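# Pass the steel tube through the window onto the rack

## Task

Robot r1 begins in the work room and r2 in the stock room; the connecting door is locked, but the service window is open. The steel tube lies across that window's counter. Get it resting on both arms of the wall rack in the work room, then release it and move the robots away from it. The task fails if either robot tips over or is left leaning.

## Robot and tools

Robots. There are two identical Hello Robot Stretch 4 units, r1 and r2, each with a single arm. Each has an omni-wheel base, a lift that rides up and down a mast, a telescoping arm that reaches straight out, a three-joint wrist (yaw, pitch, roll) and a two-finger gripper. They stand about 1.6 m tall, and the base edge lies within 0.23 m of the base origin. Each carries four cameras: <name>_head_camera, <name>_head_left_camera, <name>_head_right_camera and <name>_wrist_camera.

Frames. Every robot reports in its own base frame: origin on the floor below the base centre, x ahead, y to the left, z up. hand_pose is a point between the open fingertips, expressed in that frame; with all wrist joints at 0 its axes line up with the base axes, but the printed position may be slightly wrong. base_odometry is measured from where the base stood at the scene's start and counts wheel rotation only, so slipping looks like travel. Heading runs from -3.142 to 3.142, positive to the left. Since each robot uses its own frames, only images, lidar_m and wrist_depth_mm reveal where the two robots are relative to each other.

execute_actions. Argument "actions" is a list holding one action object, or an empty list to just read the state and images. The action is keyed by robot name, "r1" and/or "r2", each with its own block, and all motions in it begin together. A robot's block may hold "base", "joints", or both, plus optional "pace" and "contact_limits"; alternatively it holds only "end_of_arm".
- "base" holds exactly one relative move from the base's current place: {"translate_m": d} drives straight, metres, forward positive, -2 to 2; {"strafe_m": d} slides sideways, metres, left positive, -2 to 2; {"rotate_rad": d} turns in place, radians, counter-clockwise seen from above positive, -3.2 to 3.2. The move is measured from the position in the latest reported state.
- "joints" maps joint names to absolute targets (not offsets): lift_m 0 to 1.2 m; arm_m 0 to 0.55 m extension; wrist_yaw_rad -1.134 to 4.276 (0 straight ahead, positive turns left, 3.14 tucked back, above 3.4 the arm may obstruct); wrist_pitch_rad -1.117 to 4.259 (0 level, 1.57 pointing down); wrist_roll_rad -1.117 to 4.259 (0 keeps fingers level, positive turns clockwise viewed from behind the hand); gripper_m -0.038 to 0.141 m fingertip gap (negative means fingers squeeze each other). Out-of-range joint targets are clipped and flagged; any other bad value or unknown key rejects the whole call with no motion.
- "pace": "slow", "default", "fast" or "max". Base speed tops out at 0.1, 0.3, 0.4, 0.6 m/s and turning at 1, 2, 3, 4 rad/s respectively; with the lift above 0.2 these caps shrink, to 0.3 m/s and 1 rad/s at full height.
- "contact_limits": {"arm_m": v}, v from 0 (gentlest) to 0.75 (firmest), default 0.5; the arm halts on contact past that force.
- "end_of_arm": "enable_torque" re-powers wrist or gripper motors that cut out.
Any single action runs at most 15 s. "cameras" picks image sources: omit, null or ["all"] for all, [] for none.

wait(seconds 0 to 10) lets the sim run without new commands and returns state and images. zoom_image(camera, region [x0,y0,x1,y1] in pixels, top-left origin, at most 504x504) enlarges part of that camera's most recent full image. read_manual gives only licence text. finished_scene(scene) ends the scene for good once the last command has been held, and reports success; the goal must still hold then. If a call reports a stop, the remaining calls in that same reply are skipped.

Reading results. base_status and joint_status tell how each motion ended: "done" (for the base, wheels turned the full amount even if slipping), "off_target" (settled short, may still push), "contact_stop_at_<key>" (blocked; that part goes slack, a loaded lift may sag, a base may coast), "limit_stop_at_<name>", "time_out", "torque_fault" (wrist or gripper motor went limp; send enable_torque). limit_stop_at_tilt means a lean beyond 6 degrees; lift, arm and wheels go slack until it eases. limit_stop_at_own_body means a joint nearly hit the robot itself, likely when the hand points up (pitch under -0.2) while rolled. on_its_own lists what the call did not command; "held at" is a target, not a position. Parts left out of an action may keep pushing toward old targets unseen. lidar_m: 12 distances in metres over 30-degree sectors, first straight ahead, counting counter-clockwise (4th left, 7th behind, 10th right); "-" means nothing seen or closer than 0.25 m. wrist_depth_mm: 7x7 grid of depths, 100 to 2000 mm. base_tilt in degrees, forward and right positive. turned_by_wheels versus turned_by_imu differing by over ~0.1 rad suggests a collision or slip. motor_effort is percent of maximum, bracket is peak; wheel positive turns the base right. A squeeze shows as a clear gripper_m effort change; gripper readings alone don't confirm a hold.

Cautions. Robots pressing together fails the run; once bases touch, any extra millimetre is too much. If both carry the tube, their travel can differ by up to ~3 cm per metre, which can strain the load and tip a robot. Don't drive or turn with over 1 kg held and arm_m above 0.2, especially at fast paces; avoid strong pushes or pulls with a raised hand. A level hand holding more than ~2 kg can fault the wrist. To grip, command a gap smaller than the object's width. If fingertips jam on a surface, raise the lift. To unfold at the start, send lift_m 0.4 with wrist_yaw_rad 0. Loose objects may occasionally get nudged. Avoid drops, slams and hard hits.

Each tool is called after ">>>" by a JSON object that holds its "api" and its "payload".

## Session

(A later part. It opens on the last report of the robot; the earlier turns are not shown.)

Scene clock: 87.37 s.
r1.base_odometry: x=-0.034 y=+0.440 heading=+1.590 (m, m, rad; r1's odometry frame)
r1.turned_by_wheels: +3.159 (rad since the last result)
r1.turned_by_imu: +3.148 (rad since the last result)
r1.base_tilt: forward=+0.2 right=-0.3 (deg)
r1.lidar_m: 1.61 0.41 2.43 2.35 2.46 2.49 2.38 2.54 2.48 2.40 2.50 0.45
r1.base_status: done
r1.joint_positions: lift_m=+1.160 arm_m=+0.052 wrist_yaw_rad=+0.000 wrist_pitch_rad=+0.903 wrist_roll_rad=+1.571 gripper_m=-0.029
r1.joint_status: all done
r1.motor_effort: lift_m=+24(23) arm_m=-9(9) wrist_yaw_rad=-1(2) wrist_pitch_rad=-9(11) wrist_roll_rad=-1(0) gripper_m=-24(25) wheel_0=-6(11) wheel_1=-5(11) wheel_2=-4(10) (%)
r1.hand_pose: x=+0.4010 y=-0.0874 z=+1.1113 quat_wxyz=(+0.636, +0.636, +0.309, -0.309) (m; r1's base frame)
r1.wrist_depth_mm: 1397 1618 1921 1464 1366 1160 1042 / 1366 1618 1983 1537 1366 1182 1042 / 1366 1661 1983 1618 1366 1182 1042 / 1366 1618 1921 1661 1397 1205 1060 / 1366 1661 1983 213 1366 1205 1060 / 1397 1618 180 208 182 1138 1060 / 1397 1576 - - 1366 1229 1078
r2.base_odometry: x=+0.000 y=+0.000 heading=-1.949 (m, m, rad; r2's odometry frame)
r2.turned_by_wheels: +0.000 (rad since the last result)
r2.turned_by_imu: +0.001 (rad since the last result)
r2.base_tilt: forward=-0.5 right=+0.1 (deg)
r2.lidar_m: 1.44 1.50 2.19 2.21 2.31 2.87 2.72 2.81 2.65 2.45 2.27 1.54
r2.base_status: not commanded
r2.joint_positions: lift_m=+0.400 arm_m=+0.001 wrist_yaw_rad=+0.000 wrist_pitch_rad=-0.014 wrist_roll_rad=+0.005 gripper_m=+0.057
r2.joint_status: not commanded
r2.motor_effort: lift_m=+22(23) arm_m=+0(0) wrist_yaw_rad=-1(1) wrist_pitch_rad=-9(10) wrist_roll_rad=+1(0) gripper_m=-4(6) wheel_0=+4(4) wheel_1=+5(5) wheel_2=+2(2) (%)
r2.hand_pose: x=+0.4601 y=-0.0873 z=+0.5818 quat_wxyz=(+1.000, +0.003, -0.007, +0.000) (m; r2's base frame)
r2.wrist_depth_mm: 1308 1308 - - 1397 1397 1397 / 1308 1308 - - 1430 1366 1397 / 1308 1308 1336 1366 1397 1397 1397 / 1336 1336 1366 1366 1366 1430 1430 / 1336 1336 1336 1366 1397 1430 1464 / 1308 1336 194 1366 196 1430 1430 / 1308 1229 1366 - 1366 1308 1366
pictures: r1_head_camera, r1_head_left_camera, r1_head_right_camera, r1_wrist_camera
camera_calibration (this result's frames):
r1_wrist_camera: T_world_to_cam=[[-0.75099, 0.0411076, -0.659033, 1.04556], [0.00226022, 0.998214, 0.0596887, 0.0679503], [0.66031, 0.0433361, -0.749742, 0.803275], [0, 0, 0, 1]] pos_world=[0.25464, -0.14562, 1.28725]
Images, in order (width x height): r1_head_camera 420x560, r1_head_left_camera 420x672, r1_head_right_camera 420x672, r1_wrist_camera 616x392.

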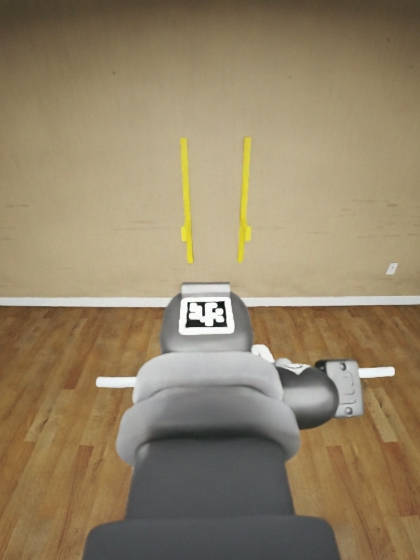

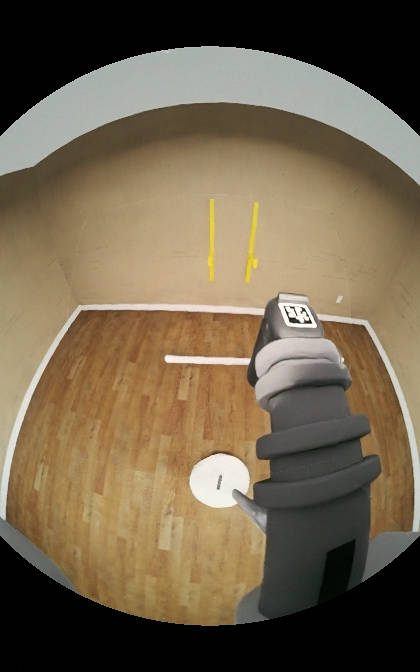

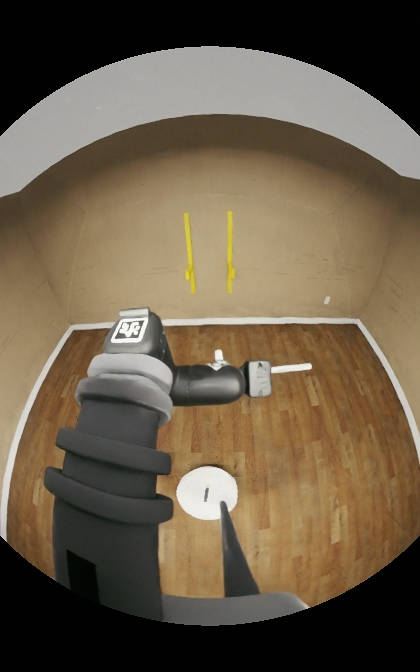

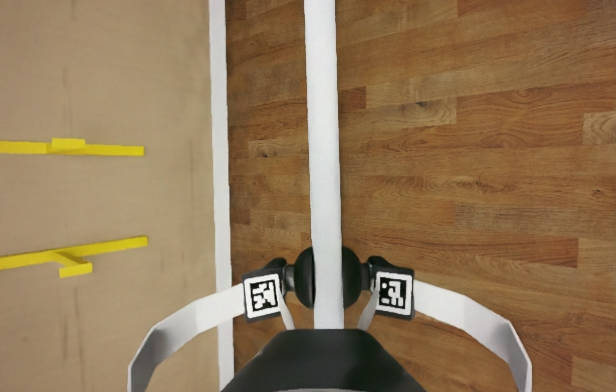

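>>> {"api": "execute_actions", "payload": {"actions": [{"r1": {"base": {"translate_m": 1.06}, "joints": {"lift_m": 1.03, "arm_m": 0.37}, "pace": "fast"}}], "cameras": ["r1_head_camera", "r1_head_left_camera", "r1_head_right_camera", "r1_wrist_camera"]}}

Scene clock: 121.97 s.
r1.base_odometry: x=-0.055 y=+1.500 heading=+1.591 (m, m, rad; r1's odometry frame)
r1.turned_by_wheels: +0.001 (rad since the last result)
r1.turned_by_imu: +0.002 (rad since the last result)
r1.base_tilt: forward=+0.3 right=-0.2 (deg)
r1.lidar_m: 0.54 0.56 1.25 2.31 2.44 3.43 3.52 3.35 2.51 2.43 1.19 0.57
r1.base_status: done
r1.joint_positions: lift_m=+1.030 arm_m=+0.368 wrist_yaw_rad=+0.000 wrist_pitch_rad=+0.903 wrist_roll_rad=+1.571 gripper_m=-0.029
r1.joint_status: all done
r1.motor_effort: lift_m=+17(20) arm_m=+9(8) wrist_yaw_rad=+0(0) wrist_pitch_rad=-10(13) wrist_roll_rad=+1(2) gripper_m=-24(25) wheel_0=+5(13) wheel_1=+3(12) wheel_2=+0(14) (%)
r1.hand_pose: x=+0.7180 y=-0.0874 z=+0.9819 quat_wxyz=(+0.636, +0.636, +0.309, -0.309) (m; r1's base frame)
r1.wrist_depth_mm: 228 257 303 336 322 297 904 / 229 270 330 368 559 976 931 / 229 272 330 394 597 976 946 / 230 273 336 399 597 1008 946 / 232 276 336 213 609 991 960 / 233 270 179 208 182 878 960 / 234 260 330 - 691 891 976
r2.base_odometry: x=+0.000 y=+0.000 heading=-1.949 (m, m, rad; r2's odometry frame)
r2.turned_by_wheels: +0.000 (rad since the last result)
r2.turned_by_imu: +0.003 (rad since the last result)
r2.base_tilt: forward=-0.6 right=+0.2 (deg)
r2.lidar_m: 1.45 1.53 2.19 2.21 2.31 2.84 2.73 2.79 2.63 2.48 2.24 1.53
r2.base_status: not commanded
r2.joint_positions: lift_m=+0.400 arm_m=+0.001 wrist_yaw_rad=+0.000 wrist_pitch_rad=-0.014 wrist_roll_rad=+0.005 gripper_m=+0.057
r2.joint_status: not commanded
r2.motor_effort: lift_m=+23(23) arm_m=+0(1) wrist_yaw_rad=+0(1) wrist_pitch_rad=-9(9) wrist_roll_rad=+0(1) gripper_m=-3(6) wheel_0=+4(4) wheel_1=+5(5) wheel_2=+3(3) (%)
r2.hand_pose: x=+0.4601 y=-0.0873 z=+0.5818 quat_wxyz=(+1.000, +0.003, -0.007, +0.000) (m; r2's base frame)
r2.wrist_depth_mm: 1336 1336 - - 1430 1397 1430 / 1308 1336 - - 1397 1430 1430 / 1308 1366 1397 1397 1397 1430 1430 / 1336 1366 1366 1397 1397 1430 1430 / 1308 1366 1336 1397 1430 1397 1430 / 1336 1336 193 1430 196 1397 1464 / 1336 1229 1336 - 1336 1308 1366
pictures: r1_head_camera, r1_head_left_camera, r1_head_right_camera, r1_wrist_camera
camera_calibration (this result's frames):
r1_wrist_camera: T_world_to_cam=[[-0.751015, 0.0410774, -0.659006, 1.1983], [0.00225012, 0.998216, 0.059657, 0.0750023], [0.660281, 0.0433204, -0.749768, 0.49699], [0, 0, 0, 1]] pos_world=[0.571619, -0.145621, 1.15784]
Images, in order (width x height): r1_head_camera 420x560, r1_head_left_camera 420x672, r1_head_right_camera 420x672, r1_wrist_camera 616x392.

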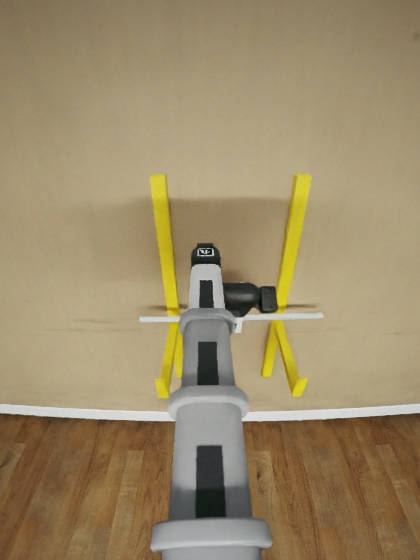

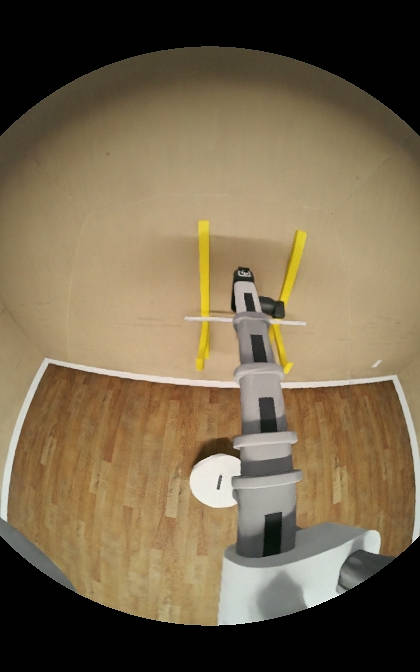

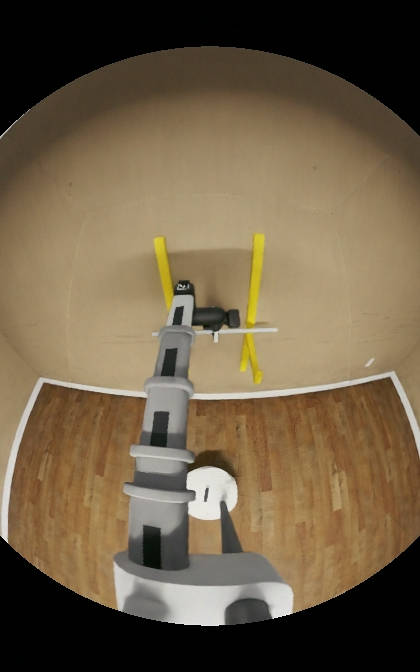

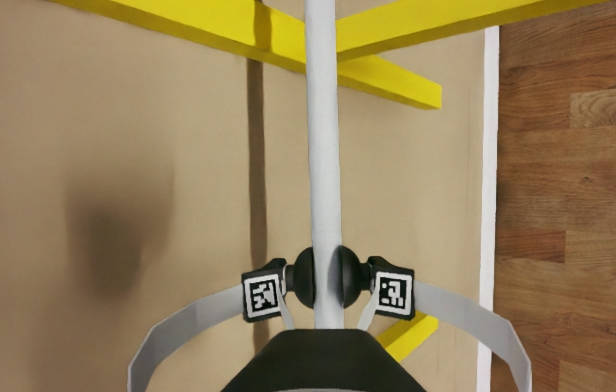

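>>> {"api": "execute_actions", "payload": {"actions": [{"r1": {"joints": {"lift_m": 0.93, "arm_m": 0.345}}}], "cameras": ["r1_head_camera", "r1_wrist_camera"]}}

Scene clock: 135.53 s.
r1.base_odometry: x=-0.055 y=+1.500 heading=+1.591 (m, m, rad; r1's odometry frame)
r1.turned_by_wheels: +0.000 (rad since the last result)
r1.turned_by_imu: +0.002 (rad since the last result)
r1.base_tilt: forward=+0.3 right=-0.2 (deg)
r1.lidar_m: 0.54 0.74 1.25 2.32 2.43 3.39 3.50 3.37 2.52 2.44 1.20 0.58
r1.base_status: not commanded
r1.joint_positions: lift_m=+0.930 arm_m=+0.347 wrist_yaw_rad=+0.000 wrist_pitch_rad=+0.903 wrist_roll_rad=+1.571 gripper_m=-0.029
r1.joint_status: all done
r1.motor_effort: lift_m=+16(20) arm_m=-8(9) wrist_yaw_rad=-3(2) wrist_pitch_rad=-12(11) wrist_roll_rad=-2(1) gripper_m=-24(24) wheel_0=+4(5) wheel_1=+3(4) wheel_2=+0(0) (%)
r1.hand_pose: x=+0.6960 y=-0.0874 z=+0.8819 quat_wxyz=(+0.636, +0.636, +0.309, -0.309) (m; r1's base frame)
r1.wrist_depth_mm: 240 276 307 263 634 904 842 / 247 293 357 394 634 931 854 / 248 294 357 427 640 946 866 / 249 296 362 430 647 946 866 / 250 297 364 213 654 960 878 / 251 291 180 213 183 946 878 / 252 281 359 - 768 960 878
r2.base_odometry: x=+0.000 y=+0.000 heading=-1.949 (m, m, rad; r2's odometry frame)
r2.turned_by_wheels: +0.000 (rad since the last result)
r2.turned_by_imu: +0.001 (rad since the last result)
r2.base_tilt: forward=-0.6 right=+0.1 (deg)
r2.lidar_m: 1.45 1.52 2.21 2.23 2.34 2.86 2.73 2.82 2.64 2.43 2.28 1.52
r2.base_status: not commanded
r2.joint_positions: lift_m=+0.400 arm_m=+0.001 wrist_yaw_rad=+0.000 wrist_pitch_rad=-0.014 wrist_roll_rad=+0.005 gripper_m=+0.057
r2.joint_status: not commanded
r2.motor_effort: lift_m=+23(23) arm_m=+0(0) wrist_yaw_rad=-1(0) wrist_pitch_rad=-9(9) wrist_roll_rad=-1(1) gripper_m=-4(4) wheel_0=+4(4) wheel_1=+5(5) wheel_2=+3(3) (%)
r2.hand_pose: x=+0.4601 y=-0.0873 z=+0.5818 quat_wxyz=(+1.000, +0.003, -0.007, +0.000) (m; r2's base frame)
r2.wrist_depth_mm: 1308 1308 - - 1430 1397 1397 / 1308 1336 - - 1397 1397 1430 / 1336 1366 1336 1366 1397 1430 1430 / 1308 1366 1366 1366 1430 1430 1464 / 1336 1366 1336 1366 1397 1397 1464 / 1336 1336 193 1397 196 1430 1430 / 1308 1229 1366 - 1336 1308 1397
pictures: r1_head_camera, r1_wrist_camera
camera_calibration (this result's frames):
r1_wrist_camera: T_world_to_cam=[[-0.751127, 0.0411931, -0.658872, 1.11584], [0.00241463, 0.998216, 0.0596564, 0.0809311], [0.660154, 0.0432186, -0.749886, 0.436729], [0, 0, 0, 1]] pos_world=[0.549633, -0.145626, 1.05786]
Images, in order (width x height): r1_head_camera 420x560, r1_wrist_camera 616x392.

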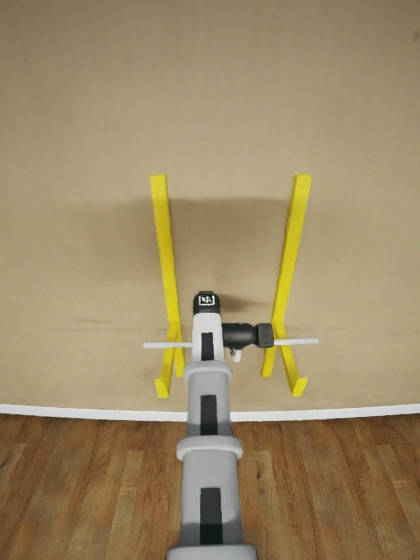

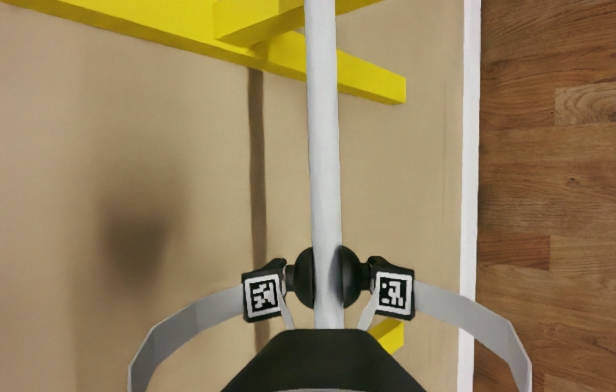

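>>> {"api": "execute_actions", "payload": {"actions": [{"r1": {"joints": {"lift_m": 0.913}, "pace": "slow"}}], "cameras": ["r1_head_camera", "r1_wrist_camera"]}}

Scene clock: 138.83 s.
r1.base_odometry: x=-0.055 y=+1.500 heading=+1.591 (m, m, rad; r1's odometry frame)
r1.turned_by_wheels: +0.000 (rad since the last result)
r1.turned_by_imu: +0.001 (rad since the last result)
r1.base_tilt: forward=+0.2 right=-0.2 (deg)
r1.lidar_m: 0.54 0.71 1.27 2.33 2.43 3.40 3.52 3.36 2.54 2.43 1.19 0.57
r1.base_status: not commanded
r1.joint_positions: lift_m=+0.913 arm_m=+0.347 wrist_yaw_rad=+0.000 wrist_pitch_rad=+0.902 wrist_roll_rad=+1.571 gripper_m=-0.029
r1.joint_status: all done
r1.motor_effort: lift_m=+14(15) arm_m=-9(8) wrist_yaw_rad=-1(1) wrist_pitch_rad=-8(11) wrist_roll_rad=-2(1) gripper_m=-24(26) wheel_0=+4(4) wheel_1=+4(4) wheel_2=+0(0) (%)
r1.hand_pose: x=+0.6962 y=-0.0874 z=+0.8652 quat_wxyz=(+0.636, +0.636, +0.308, -0.308) (m; r1's base frame)
r1.wrist_depth_mm: 240 277 294 270 627 891 831 / 247 291 355 397 634 917 842 / 248 293 357 410 640 917 854 / 249 296 362 430 647 946 854 / 250 297 362 213 654 931 854 / 251 290 180 206 182 917 866 / 253 278 357 - 768 931 878
r2.base_odometry: x=+0.000 y=+0.000 heading=-1.949 (m, m, rad; r2's odometry frame)
r2.turned_by_wheels: +0.000 (rad since the last result)
r2.turned_by_imu: +0.001 (rad since the last result)
r2.base_tilt: forward=-0.6 right=+0.2 (deg)
r2.lidar_m: 1.44 1.51 2.20 2.22 2.29 2.86 2.72 2.81 2.62 2.47 2.26 1.52
r2.base_status: not commanded
r2.joint_positions: lift_m=+0.400 arm_m=+0.001 wrist_yaw_rad=+0.000 wrist_pitch_rad=-0.014 wrist_roll_rad=+0.005 gripper_m=+0.057
r2.joint_status: not commanded
r2.motor_effort: lift_m=+23(23) arm_m=+0(0) wrist_yaw_rad=-1(0) wrist_pitch_rad=-9(9) wrist_roll_rad=+0(0) gripper_m=-3(4) wheel_0=+4(4) wheel_1=+5(5) wheel_2=+2(3) (%)
r2.hand_pose: x=+0.4601 y=-0.0873 z=+0.5818 quat_wxyz=(+1.000, +0.003, -0.007, +0.000) (m; r2's base frame)
r2.wrist_depth_mm: 1308 1336 - - 1397 1397 1397 / 1308 1336 - - 1397 1397 1430 / 1308 1336 1366 1366 1430 1430 1464 / 1281 1336 1336 1430 1397 1430 1464 / 1336 1366 1366 1397 1430 1397 1430 / 1308 1366 193 1397 196 1430 1464 / 1336 1229 1366 - 1336 1308 1366
pictures: r1_head_camera, r1_wrist_camera
camera_calibration (this result's frames):
r1_wrist_camera: T_world_to_cam=[[-0.750456, 0.0411313, -0.65964, 1.1052], [0.00230546, 0.998218, 0.0596202, 0.0820327], [0.660917, 0.0432215, -0.749213, 0.422983], [0, 0, 0, 1]] pos_world=[0.549658, -0.145627, 1.04105]
Images, in order (width x height): r1_head_camera 420x560, r1_wrist_camera 616x392.

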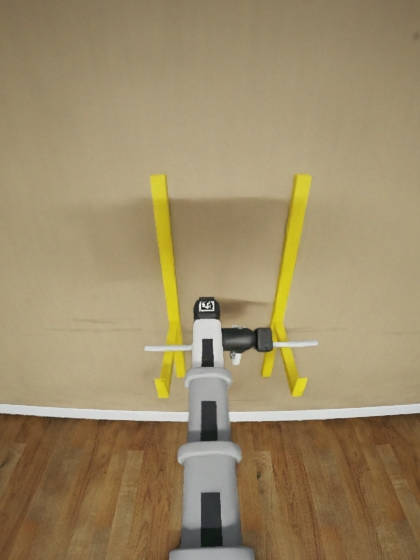

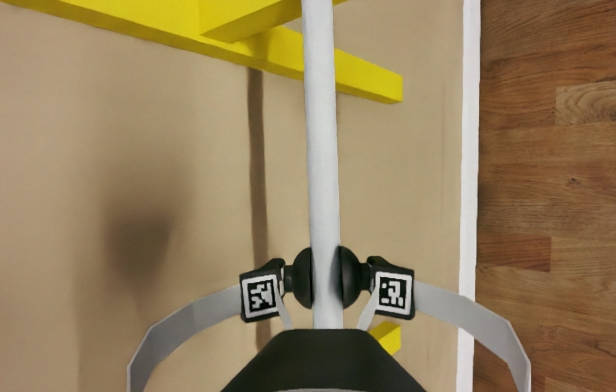

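>>> {"api": "execute_actions", "payload": {"actions": [{"r1": {"joints": {"gripper_m": 0.07}}}], "cameras": ["r1_head_camera", "r1_wrist_camera"]}}

Scene clock: 143.60 s.
r1.base_odometry: x=-0.055 y=+1.500 heading=+1.591 (m, m, rad; r1's odometry frame)
r1.turned_by_wheels: +0.000 (rad since the last result)
r1.turned_by_imu: +0.002 (rad since the last result)
r1.base_tilt: forward=+0.2 right=-0.2 (deg)
r1.lidar_m: 0.55 0.90 1.26 2.29 2.46 3.40 3.53 3.40 2.53 2.43 1.19 0.58
r1.base_status: not commanded
r1.joint_positions: lift_m=+0.913 arm_m=+0.346 wrist_yaw_rad=+0.000 wrist_pitch_rad=+0.901 wrist_roll_rad=+1.571 gripper_m=+0.070
r1.joint_status: all done
r1.motor_effort: lift_m=+15(15) arm_m=-8(8) wrist_yaw_rad=+1(3) wrist_pitch_rad=-4(6) wrist_roll_rad=-2(2) gripper_m=-4(24) wheel_0=+4(5) wheel_1=+4(3) wheel_2=+0(0) (%)
r1.hand_pose: x=+0.6964 y=-0.0875 z=+0.8654 quat_wxyz=(+0.636, +0.637, +0.308, -0.308) (m; r1's base frame)
r1.wrist_depth_mm: 240 276 297 270 621 904 842 / 247 290 355 404 634 904 842 / 248 293 357 413 640 917 842 / 248 296 359 430 647 931 854 / 250 297 342 433 580 946 854 / 251 298 201 228 559 931 866 / 252 285 357 - 759 931 878
r2.base_odometry: x=+0.000 y=+0.000 heading=-1.949 (m, m, rad; r2's odometry frame)
r2.turned_by_wheels: +0.000 (rad since the last result)
r2.turned_by_imu: +0.002 (rad since the last result)
r2.base_tilt: forward=-0.6 right=+0.2 (deg)
r2.lidar_m: 1.45 1.49 2.18 2.22 2.32 2.86 2.73 2.81 2.64 2.46 2.26 1.52
r2.base_status: not commanded
r2.joint_positions: lift_m=+0.400 arm_m=+0.001 wrist_yaw_rad=+0.000 wrist_pitch_rad=-0.014 wrist_roll_rad=+0.005 gripper_m=+0.057
r2.joint_status: not commanded
r2.motor_effort: lift_m=+23(23) arm_m=-1(0) wrist_yaw_rad=-1(0) wrist_pitch_rad=-7(9) wrist_roll_rad=+1(1) gripper_m=-4(3) wheel_0=+4(4) wheel_1=+5(5) wheel_2=+3(3) (%)
r2.hand_pose: x=+0.4601 y=-0.0873 z=+0.5818 quat_wxyz=(+1.000, +0.003, -0.007, +0.000) (m; r2's base frame)
r2.wrist_depth_mm: 1336 1336 - - 1366 1430 1397 / 1308 1336 - - 1366 1397 1430 / 1308 1336 1366 1366 1397 1430 1430 / 1336 1336 1366 1397 1397 1430 1464 / 1336 1366 1366 1366 1397 1430 1430 / 1336 1366 193 1397 196 1430 1430 / 1336 1229 1366 - 1366 1308 1366
pictures: r1_head_camera, r1_wrist_camera
camera_calibration (this result's frames):
r1_wrist_camera: T_world_to_cam=[[-0.749613, 0.0414, -0.660581, 1.10569], [0.00258831, 0.998218, 0.0596232, 0.0818847], [0.661872, 0.0429845, -0.748384, 0.421641], [0, 0, 0, 1]] pos_world=[0.549556, -0.145638, 1.04107]
Images, in order (width x height): r1_head_camera 420x560, r1_wrist_camera 616x392.

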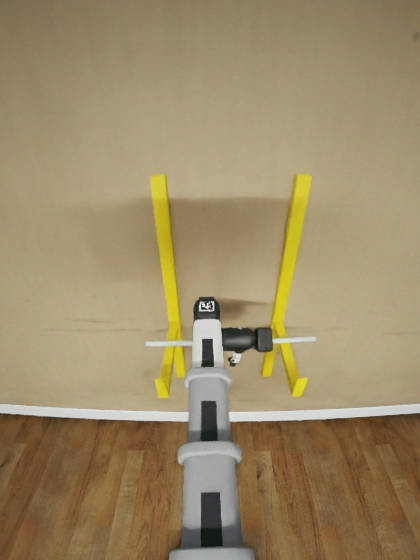

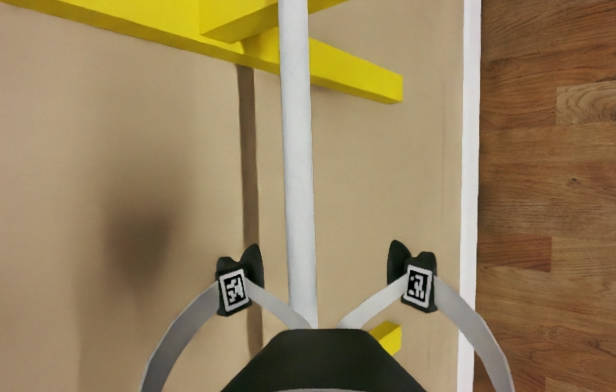

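>>> {"api": "execute_actions", "payload": {"actions": [{"r1": {"joints": {"lift_m": 1.0}}}], "cameras": ["r1_wrist_camera"]}}

>>> {"api": "execute_actions", "payload": {"actions": [{"r1": {"base": {"translate_m": -0.6}, "joints": {"arm_m": 0.0}, "pace": "fast"}}], "cameras": ["r1_head_camera", "r1_head_left_camera", "r1_head_right_camera", "r1_wrist_camera"]}}

Scene clock: 148.47 s.
r1.base_odometry: x=-0.055 y=+1.500 heading=+1.591 (m, m, rad; r1's odometry frame)
r1.turned_by_wheels: +0.000 (rad since the last result)
r1.turned_by_imu: +0.002 (rad since the last result)
r1.base_tilt: forward=+0.2 right=-0.2 (deg)
r1.lidar_m: 0.56 0.73 1.25 2.32 2.45 3.40 3.52 3.37 2.50 2.44 1.18 0.60
r1.base_status: not commanded
r1.joint_positions: lift_m=+1.000 arm_m=+0.346 wrist_yaw_rad=+0.000 wrist_pitch_rad=+0.901 wrist_roll_rad=+1.571 gripper_m=+0.070
r1.joint_status: all done
r1.motor_effort: lift_m=+24(26) arm_m=-8(8) wrist_yaw_rad=-1(0) wrist_pitch_rad=-5(4) wrist_roll_rad=+0(2) gripper_m=-3(6) wheel_0=+4(5) wheel_1=+4(3) wheel_2=+0(1) (%)
r1.hand_pose: x=+0.6963 y=-0.0875 z=+0.9517 quat_wxyz=(+0.636, +0.637, +0.308, -0.308) (m; r1's base frame)
r1.wrist_depth_mm: 240 276 327 349 287 946 904 / 246 291 357 436 603 976 904 / 248 293 357 459 640 976 904 / 249 294 362 462 647 991 931 / 251 297 342 466 298 991 917 / 252 298 200 452 294 1008 946 / 252 285 355 - 759 960 946
r2.base_odometry: x=+0.000 y=+0.000 heading=-1.949 (m, m, rad; r2's odometry frame)
r2.turned_by_wheels: +0.000 (rad since the last result)
r2.turned_by_imu: +0.001 (rad since the last result)
r2.base_tilt: forward=-0.5 right=+0.2 (deg)
r2.lidar_m: 1.45 1.50 2.16 2.21 2.33 2.87 2.73 2.81 2.64 2.45 2.29 1.51
r2.base_status: not commanded
r2.joint_positions: lift_m=+0.400 arm_m=+0.001 wrist_yaw_rad=+0.000 wrist_pitch_rad=-0.014 wrist_roll_rad=+0.005 gripper_m=+0.057
r2.joint_status: not commanded
r2.motor_effort: lift_m=+23(23) arm_m=+0(1) wrist_yaw_rad=+0(0) wrist_pitch_rad=-10(9) wrist_roll_rad=+1(0) gripper_m=-1(2) wheel_0=+4(4) wheel_1=+5(5) wheel_2=+3(3) (%)
r2.hand_pose: x=+0.4601 y=-0.0873 z=+0.5818 quat_wxyz=(+1.000, +0.003, -0.007, +0.000) (m; r2's base frame)
r2.wrist_depth_mm: 1336 1336 - - 1430 1397 1430 / 1308 1308 - - 1397 1397 1430 / 1336 1366 1397 1366 1430 1397 1430 / 1308 1336 1366 1366 1397 1430 1430 / 1308 1336 1366 1397 1397 1430 1430 / 1336 1336 193 1397 196 1430 1464 / 1308 1255 1366 - 1336 1308 1366
pictures: r1_wrist_camera
camera_calibration (this result's frames):
r1_wrist_camera: T_world_to_cam=[[-0.749687, 0.0413999, -0.660496, 1.16261], [0.0025948, 0.998218, 0.0596231, 0.0767383], [0.661788, 0.0429848, -0.748458, 0.48633], [0, 0, 0, 1]] pos_world=[0.54955, -0.145638, 1.12732]
Images, in order (width x height): r1_wrist_camera 616x392.

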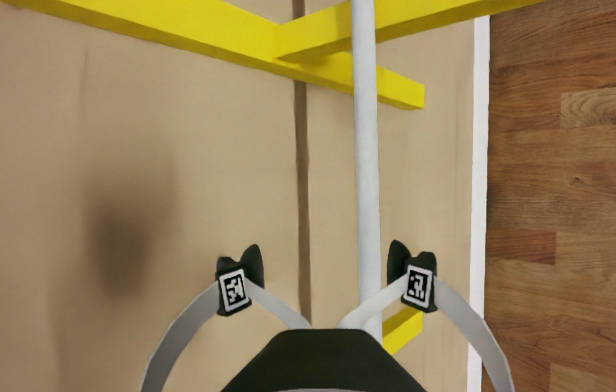

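Scene clock: 151.63 s.
r1.base_odometry: x=-0.043 y=+0.900 heading=+1.590 (m, m, rad; r1's odometry frame)
r1.turned_by_wheels: -0.001 (rad since the last result)
r1.turned_by_imu: +0.002 (rad since the last result)
r1.base_tilt: forward=+0.2 right=-0.2 (deg)
r1.lidar_m: 1.14 1.53 2.13 2.33 2.47 2.96 2.87 3.00 2.47 2.41 2.01 1.37
r1.base_status: done
r1.joint_positions: lift_m=+1.000 arm_m=+0.002 wrist_yaw_rad=+0.000 wrist_pitch_rad=+0.902 wrist_roll_rad=+1.571 gripper_m=+0.070
r1.joint_status: all done
r1.motor_effort: lift_m=+23(24) arm_m=-9(8) wrist_yaw_rad=+0(3) wrist_pitch_rad=-6(6) wrist_roll_rad=+1(0) gripper_m=-4(4) wheel_0=-7(12) wheel_1=-1(4) wheel_2=+1(13) (%)
r1.hand_pose: x=+0.3514 y=-0.0874 z=+0.9516 quat_wxyz=(+0.636, +0.637, +0.308, -0.308) (m; r1's base frame)
r1.wrist_depth_mm: 1025 1229 1499 1430 1205 1042 904 / 1042 1229 1499 1430 1205 1042 917 / 976 1229 1499 1464 1229 1042 917 / 1042 1229 1537 1464 1229 1060 917 / 1025 1255 1430 1499 1205 1060 931 / 991 1229 201 1430 1160 1025 931 / 1060 1182 1499 - 1205 1042 946
r2.base_odometry: x=+0.000 y=+0.000 heading=-1.949 (m, m, rad; r2's odometry frame)
r2.turned_by_wheels: +0.000 (rad since the last result)
r2.turned_by_imu: +0.001 (rad since the last result)
r2.base_tilt: forward=-0.6 right=+0.1 (deg)
r2.lidar_m: 1.45 1.51 2.20 2.23 2.30 2.85 2.72 2.84 2.64 2.46 2.28 1.49
r2.base_status: not commanded
r2.joint_positions: lift_m=+0.400 arm_m=+0.001 wrist_yaw_rad=+0.000 wrist_pitch_rad=-0.014 wrist_roll_rad=+0.005 gripper_m=+0.057
r2.joint_status: not commanded
r2.motor_effort: lift_m=+23(23) arm_m=+0(0) wrist_yaw_rad=-1(1) wrist_pitch_rad=-8(9) wrist_roll_rad=+0(0) gripper_m=-6(5) wheel_0=+4(4) wheel_1=+5(5) wheel_2=+3(3) (%)
r2.hand_pose: x=+0.4601 y=-0.0873 z=+0.5818 quat_wxyz=(+1.000, +0.003, -0.007, +0.000) (m; r2's base frame)
r2.wrist_depth_mm: 1336 1308 - - 1397 1397 1397 / 1308 1336 - - 1397 1397 1430 / 1336 1366 1366 1366 1366 1430 1464 / 1336 1366 1336 1366 1397 1430 1430 / 1336 1366 1366 1397 1430 1430 1464 / 1336 1336 193 1397 196 1430 1464 / 1308 1229 1336 - 1336 1308 1366
pictures: r1_head_camera, r1_head_left_camera, r1_head_right_camera, r1_wrist_camera
camera_calibration (this result's frames):
r1_wrist_camera: T_world_to_cam=[[-0.749903, 0.0412674, -0.660259, 0.903852], [0.00243724, 0.998218, 0.0596223, 0.0776588], [0.661543, 0.0431018, -0.748667, 0.714882], [0, 0, 0, 1]] pos_world=[0.204687, -0.145633, 1.12735]
Images, in order (width x height): r1_head_camera 420x560, r1_head_left_camera 420x672, r1_head_right_camera 420x672, r1_wrist_camera 616x392.

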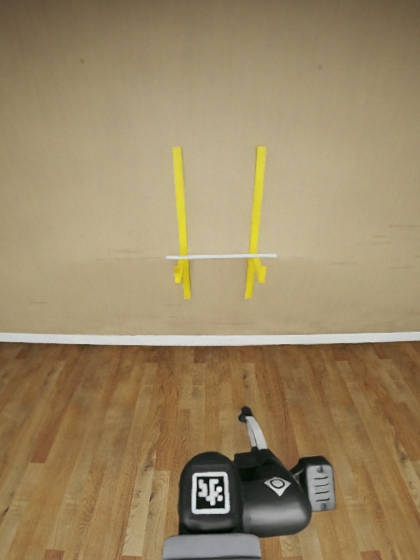

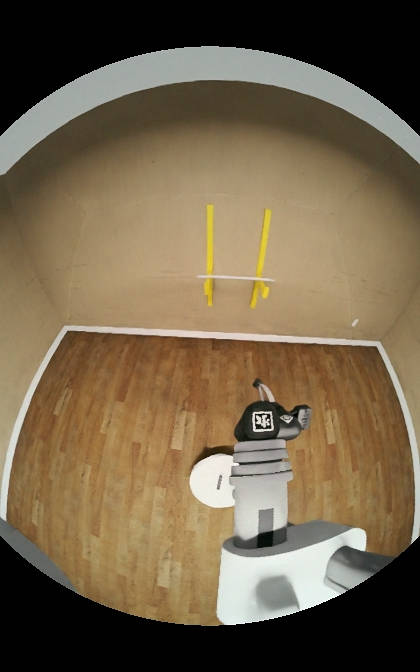

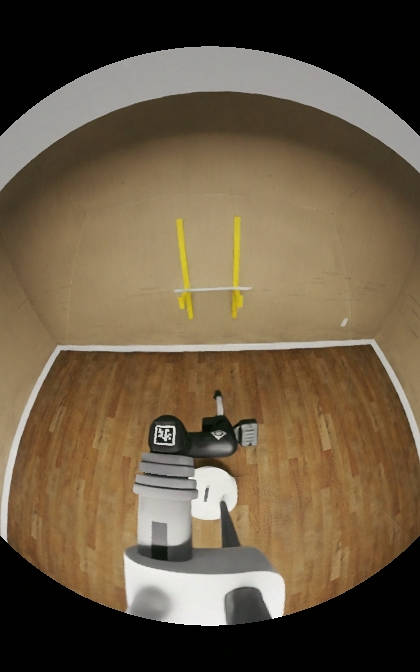

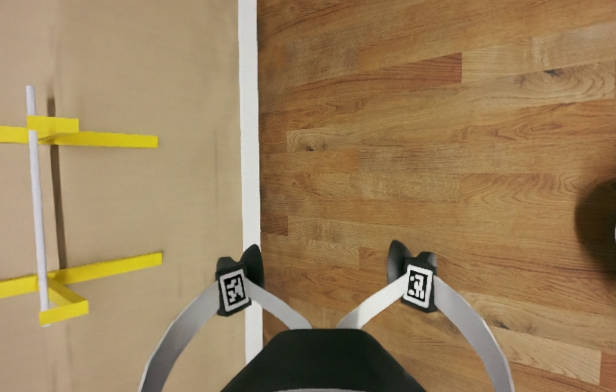

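The tube rests on both arms with overhang on each side, and r1 is clear. Finishing scene 2.

>>> {"api": "finished_scene", "payload": {"scene": 2}}

The scene is finished: the task was done.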